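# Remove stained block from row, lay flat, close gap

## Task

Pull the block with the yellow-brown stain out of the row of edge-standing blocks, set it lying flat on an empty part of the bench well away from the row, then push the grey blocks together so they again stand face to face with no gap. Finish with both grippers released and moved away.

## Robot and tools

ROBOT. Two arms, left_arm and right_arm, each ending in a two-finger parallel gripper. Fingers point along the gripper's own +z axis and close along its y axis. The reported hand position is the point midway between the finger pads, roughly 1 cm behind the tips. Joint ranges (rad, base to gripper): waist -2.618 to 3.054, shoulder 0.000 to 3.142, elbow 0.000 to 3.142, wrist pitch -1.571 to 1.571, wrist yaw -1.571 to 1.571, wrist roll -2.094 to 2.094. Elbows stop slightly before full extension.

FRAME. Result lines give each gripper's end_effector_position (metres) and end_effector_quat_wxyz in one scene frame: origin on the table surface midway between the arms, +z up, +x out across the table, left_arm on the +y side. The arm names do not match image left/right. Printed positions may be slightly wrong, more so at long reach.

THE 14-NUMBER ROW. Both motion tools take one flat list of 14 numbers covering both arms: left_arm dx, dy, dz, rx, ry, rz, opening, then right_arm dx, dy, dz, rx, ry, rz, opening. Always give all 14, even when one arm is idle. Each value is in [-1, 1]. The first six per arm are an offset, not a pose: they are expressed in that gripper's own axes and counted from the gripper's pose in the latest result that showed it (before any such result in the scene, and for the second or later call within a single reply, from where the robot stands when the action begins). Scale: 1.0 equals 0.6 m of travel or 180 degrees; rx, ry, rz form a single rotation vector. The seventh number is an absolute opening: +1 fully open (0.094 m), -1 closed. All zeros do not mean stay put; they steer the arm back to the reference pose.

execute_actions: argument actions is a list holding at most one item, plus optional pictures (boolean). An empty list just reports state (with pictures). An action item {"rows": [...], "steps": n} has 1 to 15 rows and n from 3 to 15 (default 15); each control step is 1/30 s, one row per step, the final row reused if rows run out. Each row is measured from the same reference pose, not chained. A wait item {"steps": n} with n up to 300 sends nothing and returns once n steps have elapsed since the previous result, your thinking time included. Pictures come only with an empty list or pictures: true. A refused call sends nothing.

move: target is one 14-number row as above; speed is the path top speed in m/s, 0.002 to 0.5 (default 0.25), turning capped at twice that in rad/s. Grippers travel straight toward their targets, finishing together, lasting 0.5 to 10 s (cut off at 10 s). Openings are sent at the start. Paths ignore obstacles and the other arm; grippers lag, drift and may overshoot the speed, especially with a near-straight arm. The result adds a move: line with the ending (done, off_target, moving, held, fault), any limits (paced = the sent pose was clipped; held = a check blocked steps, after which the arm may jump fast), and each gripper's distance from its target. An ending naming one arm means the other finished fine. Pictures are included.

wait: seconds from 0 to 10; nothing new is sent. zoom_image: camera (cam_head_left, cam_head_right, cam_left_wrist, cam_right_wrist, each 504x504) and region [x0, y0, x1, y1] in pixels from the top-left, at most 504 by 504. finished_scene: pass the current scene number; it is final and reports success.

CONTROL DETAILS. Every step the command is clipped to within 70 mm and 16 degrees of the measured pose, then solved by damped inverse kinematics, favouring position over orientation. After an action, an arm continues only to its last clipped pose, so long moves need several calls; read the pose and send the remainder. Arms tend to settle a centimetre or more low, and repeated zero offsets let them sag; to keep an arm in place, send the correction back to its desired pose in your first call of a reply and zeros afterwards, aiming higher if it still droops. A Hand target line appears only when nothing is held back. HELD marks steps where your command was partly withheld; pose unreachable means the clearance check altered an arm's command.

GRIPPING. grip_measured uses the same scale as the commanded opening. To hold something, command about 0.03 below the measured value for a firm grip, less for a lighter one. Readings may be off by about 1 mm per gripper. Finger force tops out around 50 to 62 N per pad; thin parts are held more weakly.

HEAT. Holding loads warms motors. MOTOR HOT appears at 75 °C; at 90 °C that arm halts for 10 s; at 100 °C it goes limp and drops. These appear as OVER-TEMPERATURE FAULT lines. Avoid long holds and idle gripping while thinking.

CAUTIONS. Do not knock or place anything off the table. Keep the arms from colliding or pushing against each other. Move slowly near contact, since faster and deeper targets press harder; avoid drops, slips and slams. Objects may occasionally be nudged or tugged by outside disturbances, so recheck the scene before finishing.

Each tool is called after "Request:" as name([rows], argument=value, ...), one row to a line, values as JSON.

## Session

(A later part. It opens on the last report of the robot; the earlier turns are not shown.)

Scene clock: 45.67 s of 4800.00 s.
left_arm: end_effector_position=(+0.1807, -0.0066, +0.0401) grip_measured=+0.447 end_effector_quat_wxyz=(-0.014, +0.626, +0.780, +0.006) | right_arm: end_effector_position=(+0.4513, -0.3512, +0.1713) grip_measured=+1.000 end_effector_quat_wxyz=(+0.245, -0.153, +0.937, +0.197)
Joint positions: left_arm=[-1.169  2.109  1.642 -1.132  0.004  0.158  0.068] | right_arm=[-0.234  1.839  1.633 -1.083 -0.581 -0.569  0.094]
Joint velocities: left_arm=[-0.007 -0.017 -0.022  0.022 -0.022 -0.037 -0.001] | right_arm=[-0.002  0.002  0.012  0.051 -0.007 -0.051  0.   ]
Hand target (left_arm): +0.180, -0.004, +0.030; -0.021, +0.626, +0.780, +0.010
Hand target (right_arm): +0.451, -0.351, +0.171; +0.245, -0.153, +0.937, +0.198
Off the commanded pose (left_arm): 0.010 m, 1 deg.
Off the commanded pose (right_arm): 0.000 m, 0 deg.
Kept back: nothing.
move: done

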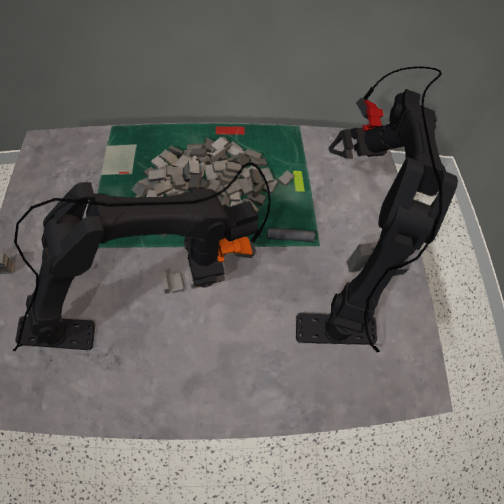

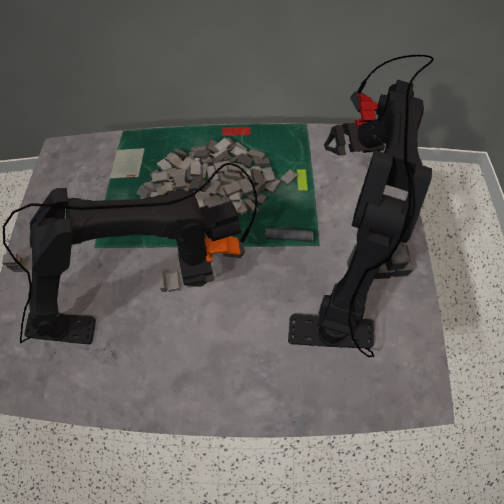

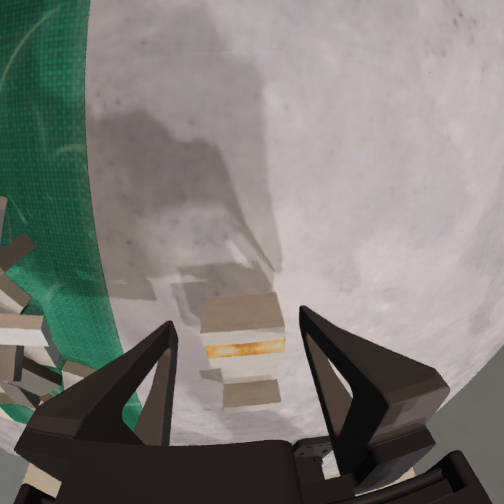

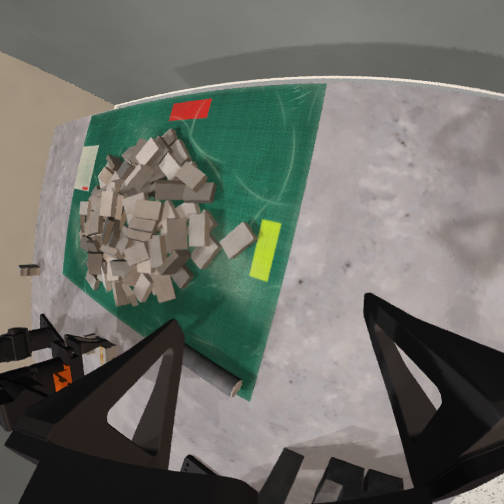

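Request:
move(target=[-0.012,-0.008,0.04,0,0,0,0.45,0,0,0,0,0,0,1], speed=0.05)

Request:
move(target=[0,0,0,0,0,0,-0.2,0,0,0,0,0,0,1])

Request:
move(target=[-0.01,0,-0.04,0,0,0,-0.2,0,0,0,0,0,0,1], speed=0.04)

Scene clock: 46.77 s of 4800.00 s.
left_arm: end_effector_position=(+0.1849, -0.0171, +0.0284) grip_measured=+0.447 end_effector_quat_wxyz=(-0.003, +0.624, +0.781, -0.001) | right_arm: end_effector_position=(+0.4513, -0.3515, +0.1711) grip_measured=+1.000 end_effector_quat_wxyz=(+0.244, -0.153, +0.937, +0.196)
Joint positions: left_arm=[-1.169  2.139  1.642 -1.077  0.004  0.155  0.068] | right_arm=[-0.234  1.839  1.633 -1.083 -0.579 -0.569  0.094]
Joint velocities: left_arm=[-0.017  0.002 -0.012  0.007  0.007  0.022  0.   ] | right_arm=[ 0.017  0.007 -0.017  0.051 -0.007  0.037  0.   ]
Hand target (left_arm): +0.178, -0.014, +0.016; -0.014, +0.626, +0.780, +0.006
Hand target (right_arm): +0.451, -0.351, +0.171; +0.245, -0.153, +0.937, +0.197
Off the commanded pose (left_arm): 0.015 m, 1 deg.
Off the commanded pose (right_arm): 0.000 m, 0 deg.
Kept back: nothing.
move: off_target (left_arm)

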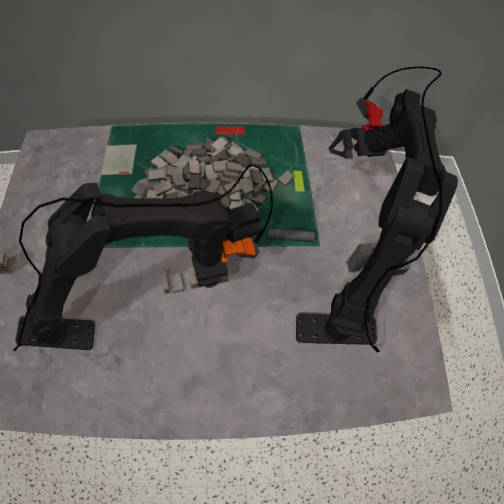

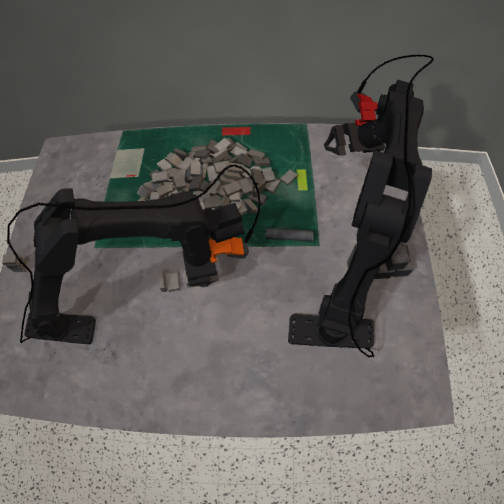

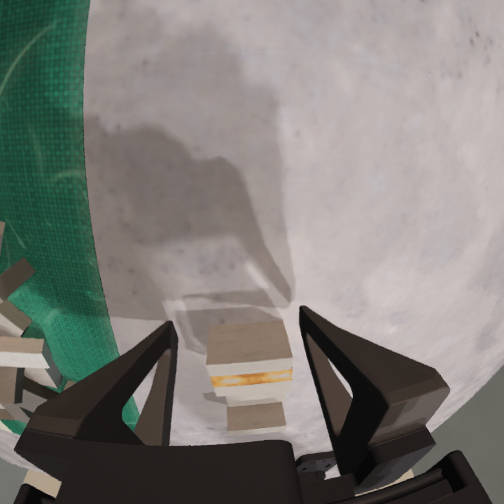

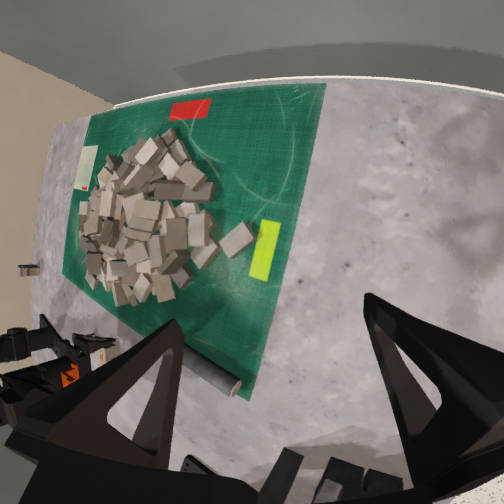

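Scene clock: 47.27 s of 4800.00 s.
left_arm: end_effector_position=(+0.1859, -0.0181, +0.0284) grip_measured=-0.197 end_effector_quat_wxyz=(+0.001, +0.625, +0.781, -0.001) | right_arm: end_effector_position=(+0.4513, -0.3518, +0.1709) grip_measured=+1.000 end_effector_quat_wxyz=(+0.244, -0.153, +0.938, +0.196)
Joint positions: left_arm=[-1.169  2.139  1.642 -1.071  0.001  0.155  0.038] | right_arm=[-0.234  1.839  1.633 -1.083 -0.578 -0.569  0.094]
Joint velocities: left_arm=[ 0.012  0.007  0.007  0.037  0.066 -0.022 -0.   ] | right_arm=[-0.007 -0.002  0.002  0.022 -0.007 -0.095  0.   ]
Hand target (left_arm): +0.185, -0.017, +0.028; -0.003, +0.625, +0.781, -0.001
Hand target (right_arm): +0.451, -0.351, +0.171; +0.244, -0.153, +0.937, +0.196
Off the commanded pose (left_arm): 0.001 m, 0 deg.
Off the commanded pose (right_arm): 0.000 m, 0 deg.
Kept back: nothing.
move: done

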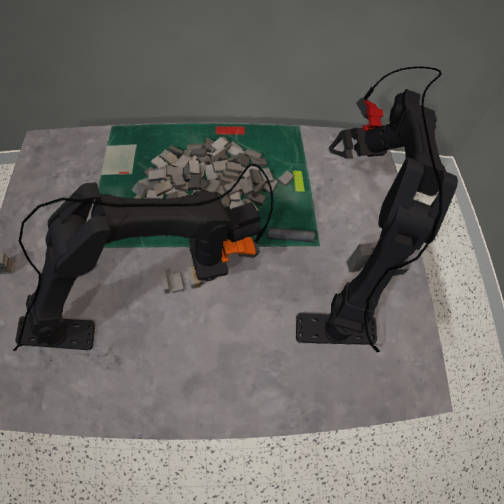

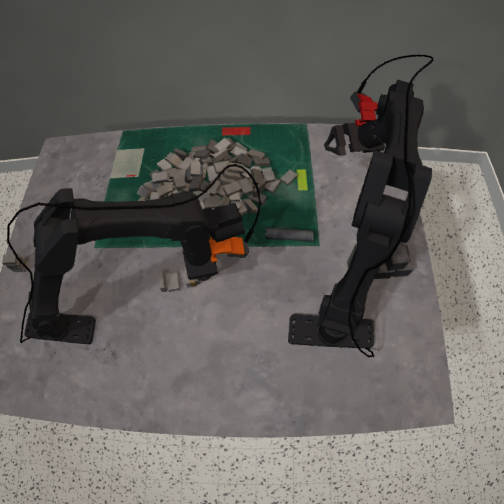

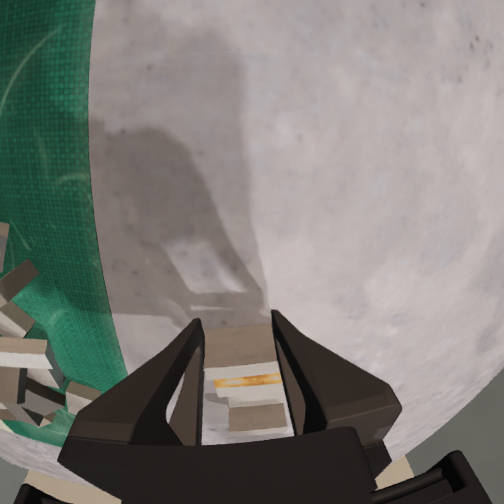

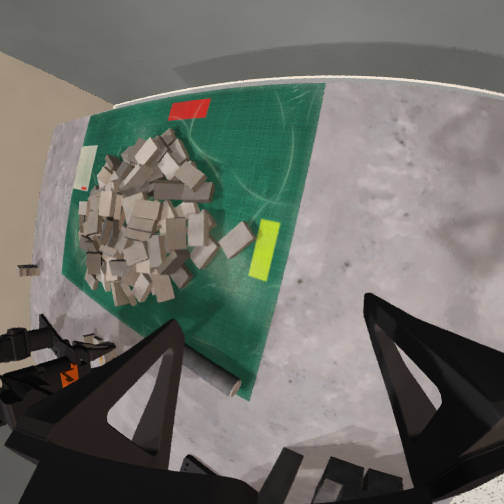

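Scene clock: 48.37 s of 4800.00 s.
left_arm: end_effector_position=(+0.1874, -0.0216, +0.0473) grip_measured=-0.197 end_effector_quat_wxyz=(-0.000, +0.625, +0.781, -0.000) | right_arm: end_effector_position=(+0.4512, -0.3520, +0.1708) grip_measured=+1.000 end_effector_quat_wxyz=(+0.244, -0.152, +0.938, +0.195)
Joint positions: left_arm=[-1.169  2.139  1.719 -1.15   0.     0.155  0.038] | right_arm=[-0.234  1.839  1.633 -1.083 -0.576 -0.569  0.094]
Joint velocities: left_arm=[-0.002  0.007 -0.002  0.007  0.066  0.022 -0.   ] | right_arm=[-0.007 -0.002 -0.012  0.007 -0.051  0.081  0.   ]
Hand target (left_arm): +0.187, -0.024, +0.052; +0.001, +0.625, +0.781, -0.001
Hand target (right_arm): +0.451, -0.352, +0.171; +0.244, -0.153, +0.938, +0.195
Off the commanded pose (left_arm): 0.006 m, 0 deg.
Off the commanded pose (right_arm): 0.000 m, 0 deg.
Kept back: nothing.
move: done

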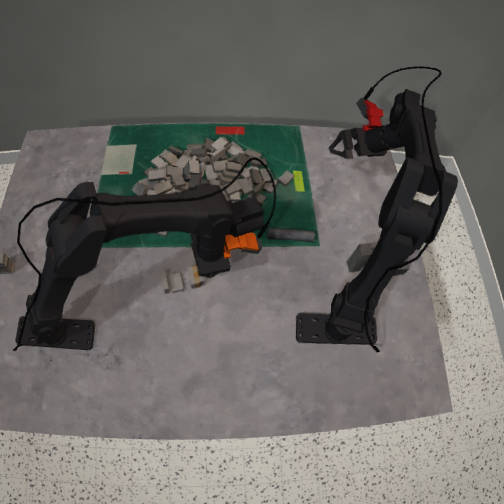

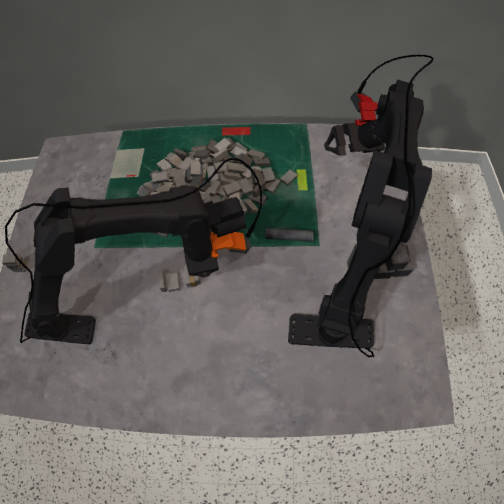

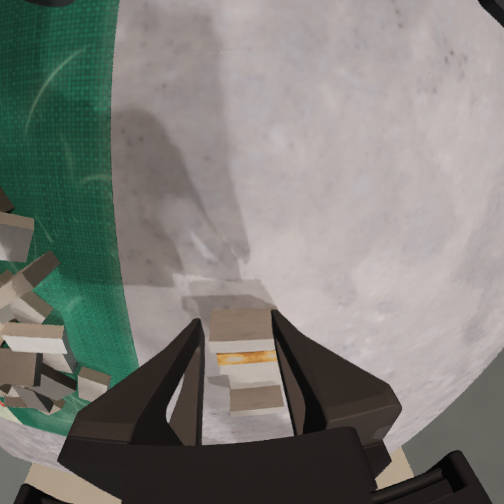

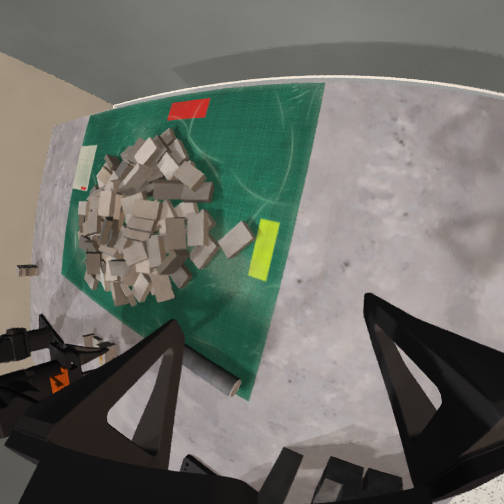

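Request:
move(target=[0.035,-0.02,0,0,0,0,0.5,0,0,0,0,0,0,1], speed=0.05)

Request:
move(target=[0,0,0.045,0,0,0,0.5,0,0,0,0,0,0,1], speed=0.05)

Scene clock: 49.50 s of 4800.00 s.
left_arm: end_effector_position=(+0.1751, -0.0035, +0.0457) grip_measured=+0.497 end_effector_quat_wxyz=(-0.006, +0.625, +0.781, +0.003) | right_arm: end_effector_position=(+0.4512, -0.3523, +0.1706) grip_measured=+1.000 end_effector_quat_wxyz=(+0.243, -0.152, +0.938, +0.194)
Joint positions: left_arm=[-1.181  2.071  1.607 -1.121  0.     0.143  0.07 ] | right_arm=[-0.234  1.839  1.633 -1.083 -0.574 -0.569  0.094]
Joint velocities: left_arm=[ 0.017  0.007  0.007  0.022 -0.051 -0.022  0.001] | right_arm=[-0.002 -0.002  0.022  0.007  0.007 -0.022  0.   ]
Hand target (left_arm): +0.171, -0.004, +0.047; -0.000, +0.625, +0.781, -0.000
Hand target (right_arm): +0.451, -0.352, +0.171; +0.244, -0.152, +0.938, +0.195
Off the commanded pose (left_arm): 0.004 m, 1 deg.
Off the commanded pose (right_arm): 0.000 m, 0 deg.
Kept back: nothing.
move: done

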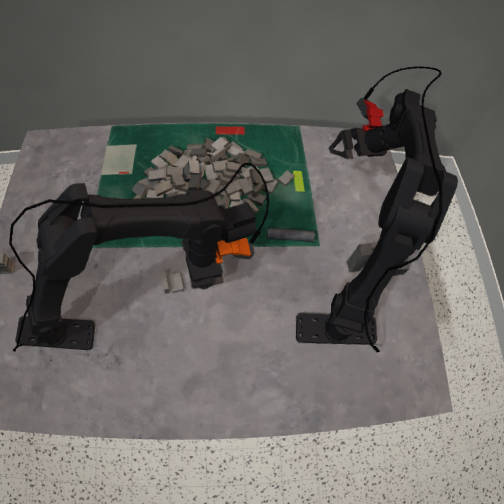

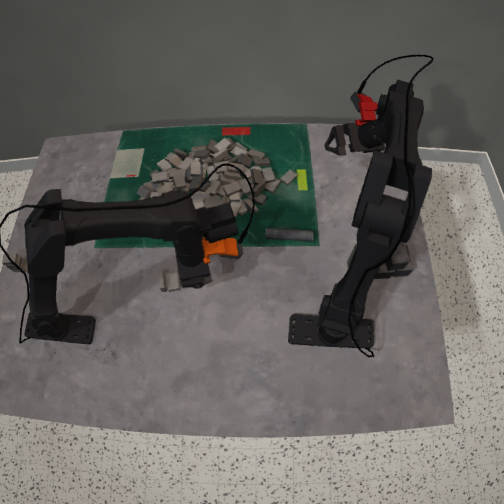

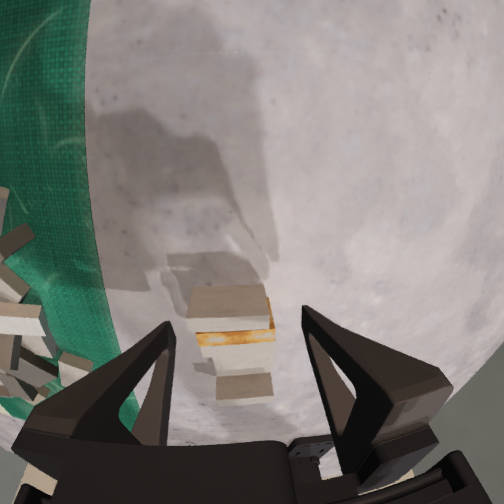

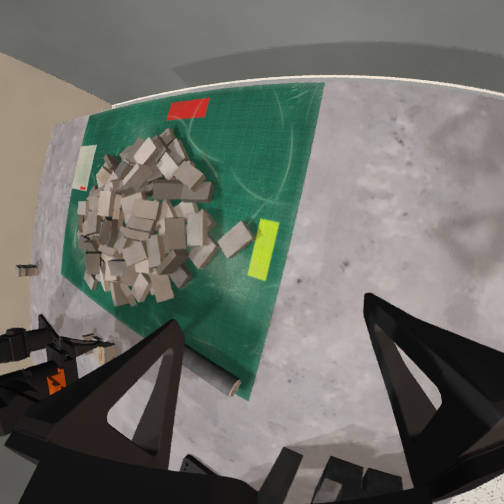

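Scene clock: 50.47 s of 4800.00 s.
left_arm: end_effector_position=(+0.1764, -0.0070, +0.0329) grip_measured=+0.497 end_effector_quat_wxyz=(+0.006, +0.625, +0.781, -0.004) | right_arm: end_effector_position=(+0.4511, -0.3526, +0.1704) grip_measured=+1.000 end_effector_quat_wxyz=(+0.243, -0.152, +0.938, +0.193)
Joint positions: left_arm=[-1.181  2.071  1.554 -1.04   0.     0.143  0.07 ] | right_arm=[-0.234  1.839  1.633 -1.083 -0.572 -0.569  0.094]
Joint velocities: left_arm=[-0.017  0.012 -0.007 -0.022  0.022 -0.051 -0.001] | right_arm=[ 0.002 -0.002 -0.012 -0.037 -0.022 -0.022  0.   ]
Hand target (left_arm): +0.175, -0.003, +0.019; -0.006, +0.625, +0.781, +0.003
Hand target (right_arm): +0.451, -0.352, +0.171; +0.243, -0.152, +0.938, +0.194
Off the commanded pose (left_arm): 0.015 m, 2 deg.
Off the commanded pose (right_arm): 0.000 m, 0 deg.
Kept back: nothing.
move: off_target (left_arm)

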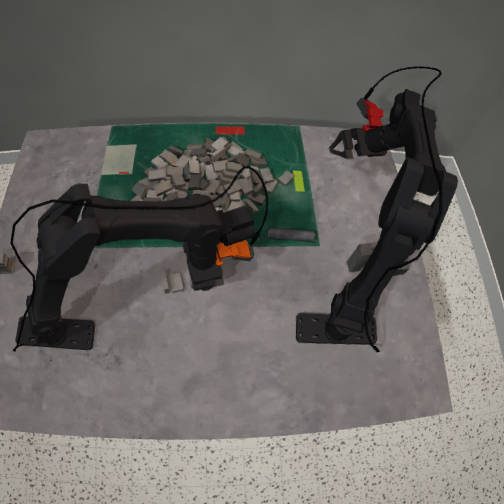

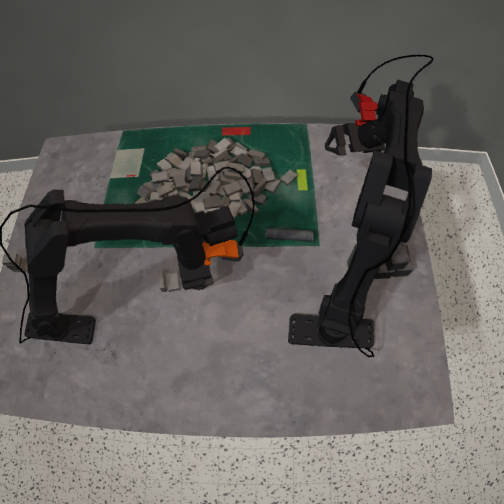

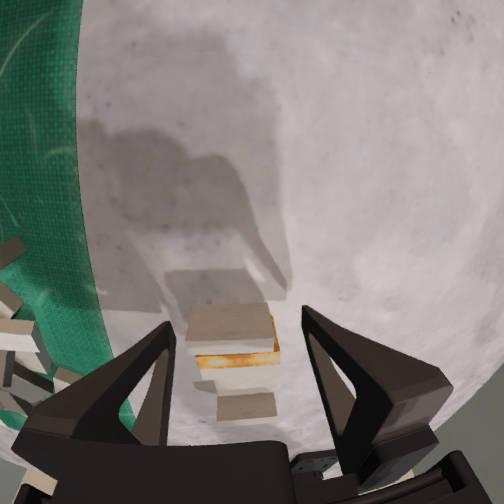

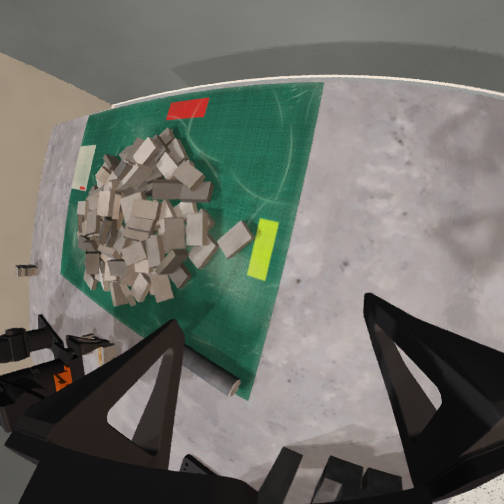

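Request:
move(target=[-0.004,0,0.025,0,0,0,0.5,0,0,0,0,0,0,1], speed=0.04)

Request:
move(target=[0,0,0,0,0,0,-0.2,0,0,0,0,0,0,1])

Request:
move(target=[-0.01,0,-0.04,0,0,0,-0.2,0,0,0,0,0,0,1], speed=0.04)

Scene clock: 51.47 s of 4800.00 s.
left_arm: end_effector_position=(+0.1792, -0.0144, +0.0332) grip_measured=+0.497 end_effector_quat_wxyz=(+0.020, +0.625, +0.781, -0.012) | right_arm: end_effector_position=(+0.4511, -0.3528, +0.1703) grip_measured=+1.000 end_effector_quat_wxyz=(+0.243, -0.152, +0.939, +0.193)
Joint positions: left_arm=[-1.181  2.071  1.554 -1.008  0.     0.143  0.07 ] | right_arm=[-0.234  1.839  1.633 -1.083 -0.571 -0.569  0.094]
Joint velocities: left_arm=[-0.017 -0.017 -0.012  0.051  0.051  0.022  0.001] | right_arm=[ 0.002 -0.012 -0.007 -0.007  0.007 -0.037  0.   ]
Hand target (left_arm): +0.177, -0.009, +0.018; +0.006, +0.625, +0.781, -0.004
Hand target (right_arm): +0.451, -0.353, +0.170; +0.243, -0.152, +0.938, +0.193
Off the commanded pose (left_arm): 0.016 m, 2 deg.
Off the commanded pose (right_arm): 0.000 m, 0 deg.
Kept back: nothing.
move: off_target (left_arm)

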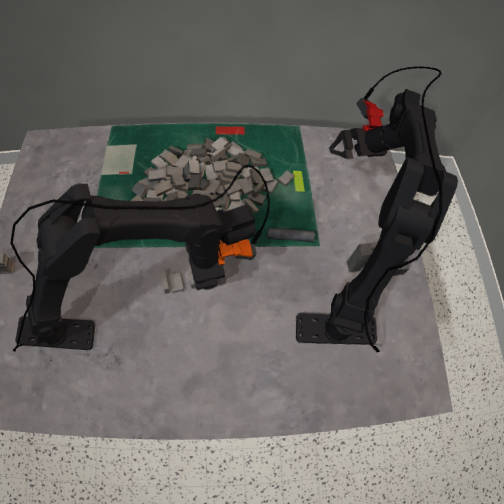

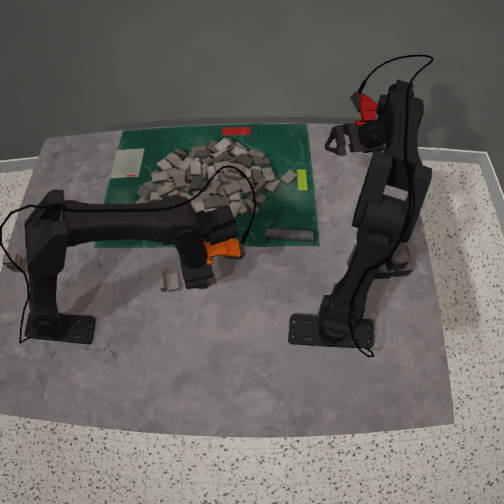

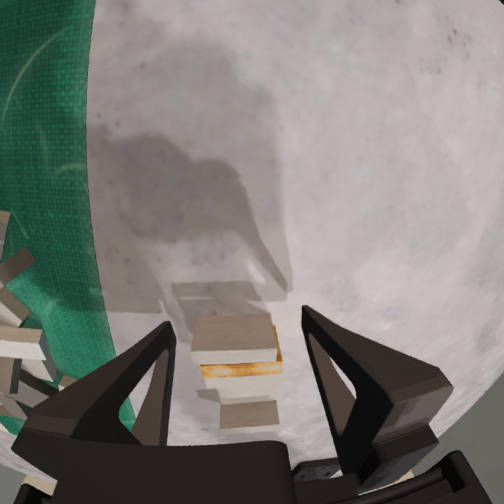

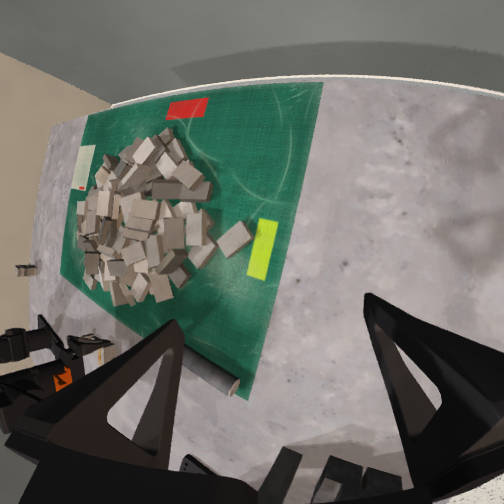

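Scene clock: 51.97 s of 4800.00 s.
left_arm: end_effector_position=(+0.1795, -0.0143, +0.0332) grip_measured=-0.115 end_effector_quat_wxyz=(+0.020, +0.625, +0.781, -0.011) | right_arm: end_effector_position=(+0.4510, -0.3531, +0.1701) grip_measured=+1.000 end_effector_quat_wxyz=(+0.242, -0.152, +0.939, +0.192)
Joint positions: left_arm=[-1.181  2.071  1.554 -1.008 -0.001  0.143  0.042] | right_arm=[-0.234  1.839  1.633 -1.083 -0.569 -0.569  0.094]
Joint velocities: left_arm=[ 0.002  0.007 -0.022 -0.007  0.007 -0.007 -0.001] | right_arm=[ 0.012 -0.002  0.022  0.051 -0.037  0.007  0.   ]
Hand target (left_arm): +0.179, -0.014, +0.033; +0.020, +0.625, +0.781, -0.012
Hand target (right_arm): +0.451, -0.353, +0.170; +0.243, -0.152, +0.939, +0.192
Off the commanded pose (left_arm): 0.000 m, 0 deg.
Off the commanded pose (right_arm): 0.000 m, 0 deg.
Kept back: nothing.
move: done

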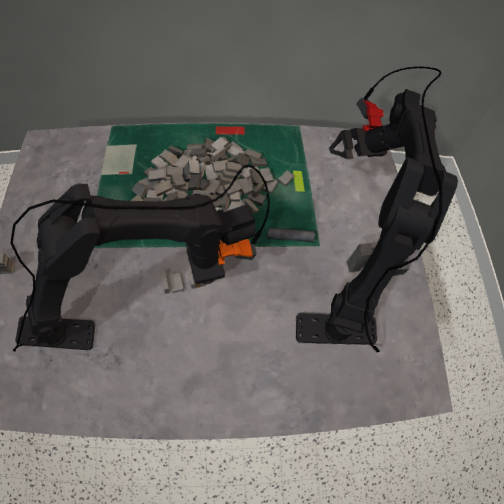

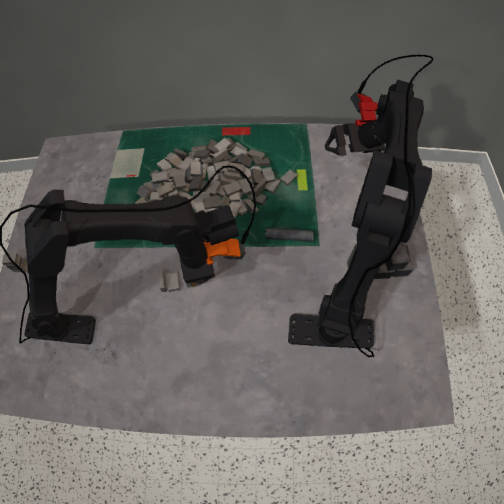

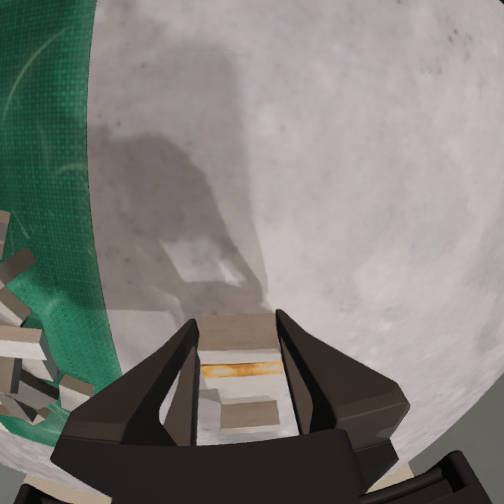

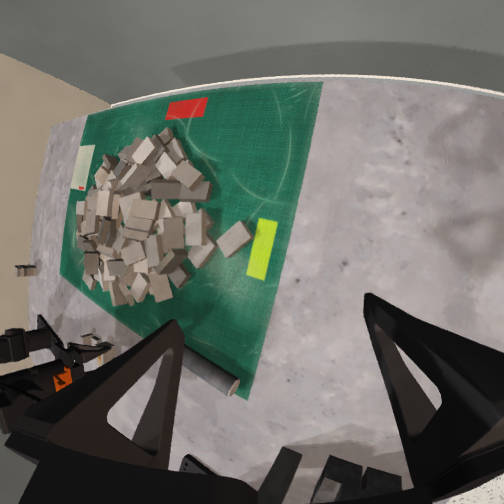

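Scene clock: 53.07 s of 4800.00 s.
left_arm: end_effector_position=(+0.1802, -0.0160, +0.0492) grip_measured=-0.115 end_effector_quat_wxyz=(+0.016, +0.625, +0.781, -0.009) | right_arm: end_effector_position=(+0.4510, -0.3533, +0.1700) grip_measured=+1.000 end_effector_quat_wxyz=(+0.242, -0.152, +0.939, +0.191)
Joint positions: left_arm=[-1.181  2.071  1.62  -1.083 -0.001  0.143  0.042] | right_arm=[-0.234  1.839  1.633 -1.083 -0.567 -0.569  0.094]
Joint velocities: left_arm=[-0.002  0.022  0.007  0.007 -0.022 -0.051 -0.001] | right_arm=[ 0.017 -0.007  0.002  0.007 -0.051  0.037  0.   ]
Hand target (left_arm): +0.180, -0.019, +0.057; +0.020, +0.625, +0.781, -0.011
Hand target (right_arm): +0.451, -0.353, +0.170; +0.242, -0.152, +0.939, +0.192
Off the commanded pose (left_arm): 0.009 m, 1 deg.
Off the commanded pose (right_arm): 0.000 m, 0 deg.
Kept back: nothing.
move: done

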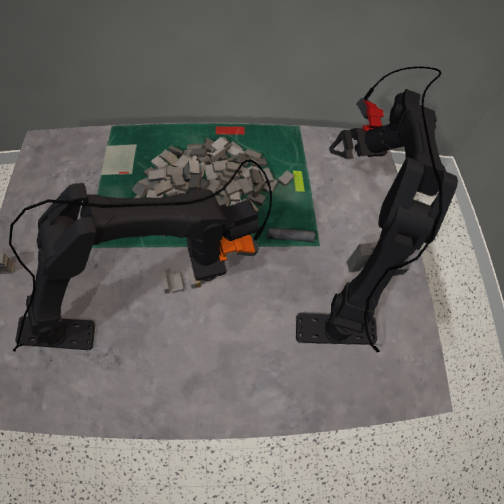

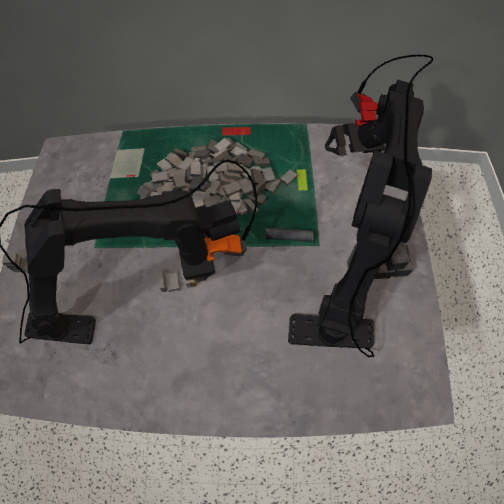

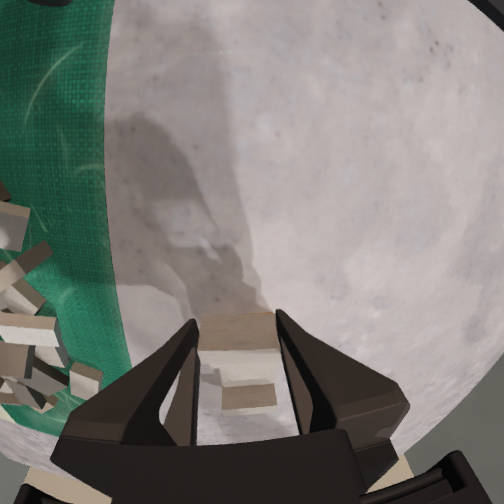

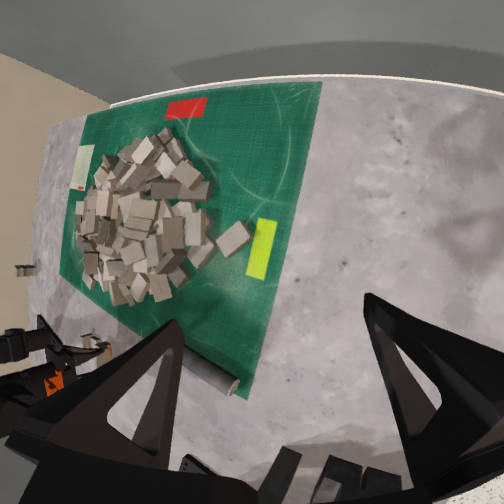

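Request:
move(target=[-0.09,0,-0.01,0,0,0,-0.2,0,0,0,0,0,0,1], speed=0.06)

Request:
execute_actions(actions=[])

Scene clock: 54.77 s of 4800.00 s.
left_arm: end_effector_position=(+0.1987, -0.0646, +0.0562) grip_measured=-0.115 end_effector_quat_wxyz=(+0.020, +0.622, +0.783, -0.011) | right_arm: end_effector_position=(+0.4510, -0.3536, +0.1698) grip_measured=+1.000 end_effector_quat_wxyz=(+0.242, -0.152, +0.939, +0.190)
Joint positions: left_arm=[-1.181  2.276  1.975 -1.224 -0.001  0.137  0.042] | right_arm=[-0.234  1.839  1.633 -1.083 -0.566 -0.569  0.094]
Joint velocities: left_arm=[ 0.007  0.002  0.007  0.037 -0.007 -0.007 -0.001] | right_arm=[ 0.012 -0.002 -0.022 -0.081 -0.022  0.007  0.   ]
Hand target (left_arm): +0.192, -0.068, +0.057; +0.017, +0.625, +0.781, -0.009
Hand target (right_arm): +0.451, -0.353, +0.170; +0.242, -0.152, +0.939, +0.191
Off the commanded pose (left_arm): 0.008 m, 1 deg.
Off the commanded pose (right_arm): 0.000 m, 0 deg.
Kept back: nothing.
move: done

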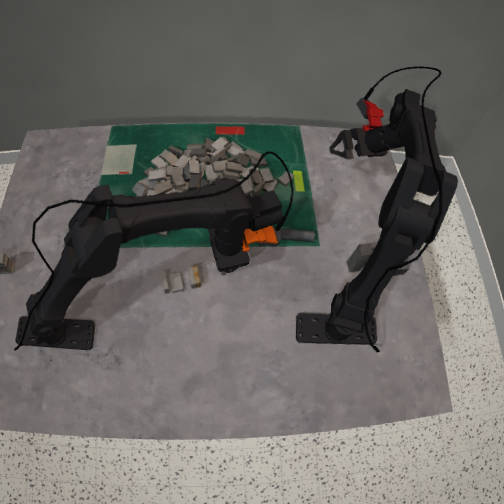

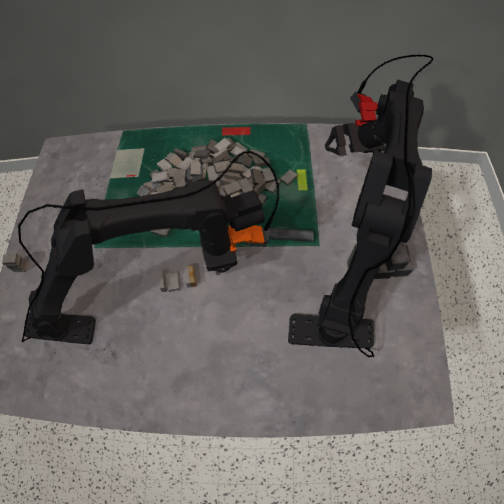

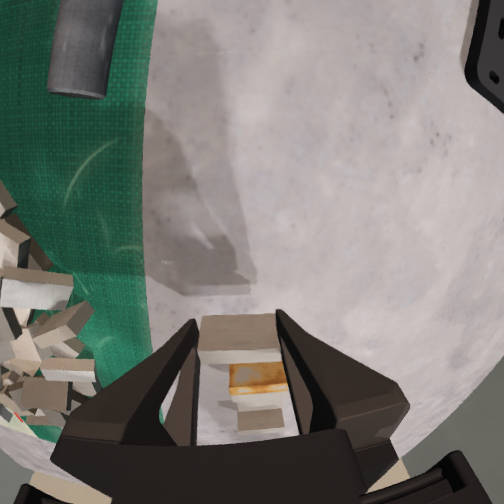

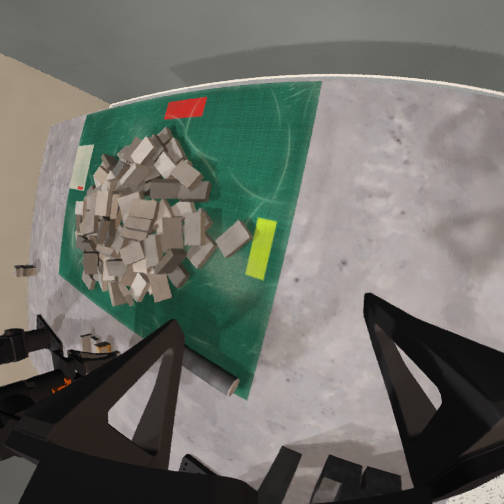

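Scene clock: 54.77 s of 4800.00 s.
left_arm: end_effector_position=(+0.1987, -0.0646, +0.0562) grip_measured=-0.115 end_effector_quat_wxyz=(+0.020, +0.622, +0.783, -0.011) | right_arm: end_effector_position=(+0.4510, -0.3536, +0.1698) grip_measured=+1.000 end_effector_quat_wxyz=(+0.242, -0.152, +0.939, +0.190)
Joint positions: left_arm=[-1.181  2.276  1.975 -1.224 -0.001  0.137  0.042] | right_arm=[-0.234  1.839  1.633 -1.083 -0.566 -0.569  0.094]
Joint velocities: left_arm=[ 0.007  0.002  0.007  0.037 -0.007 -0.007 -0.001] | right_arm=[ 0.012 -0.002 -0.022 -0.081 -0.022  0.007  0.   ]
Hand target (left_arm): +0.192, -0.068, +0.057; +0.017, +0.625, +0.781, -0.009
Hand target (right_arm): +0.451, -0.353, +0.170; +0.242, -0.152, +0.939, +0.191
Off the commanded pose (left_arm): 0.008 m, 1 deg.
Off the commanded pose (right_arm): 0.000 m, 0 deg.
Kept back: nothing.

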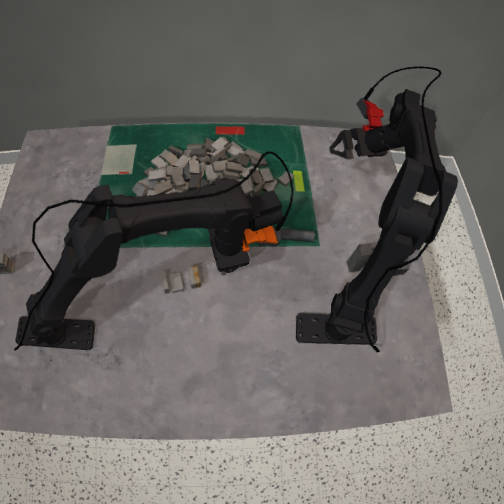

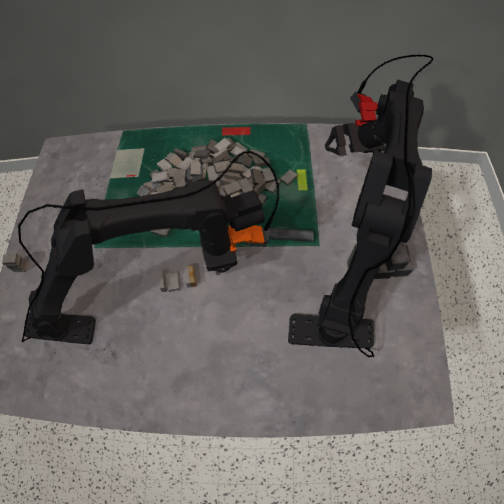

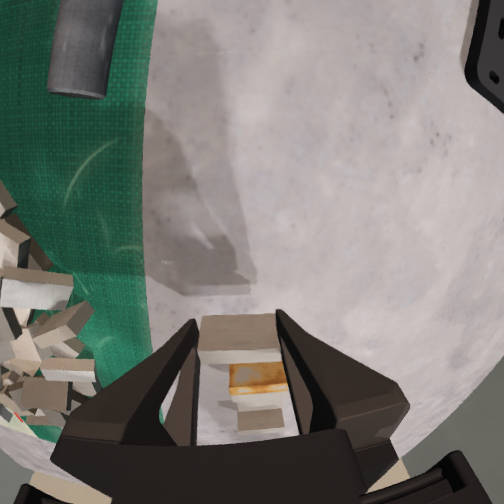

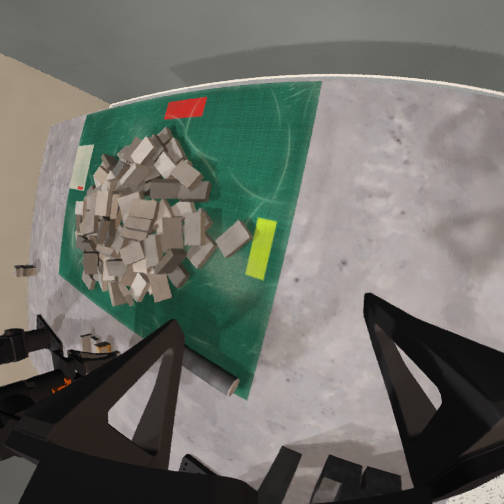

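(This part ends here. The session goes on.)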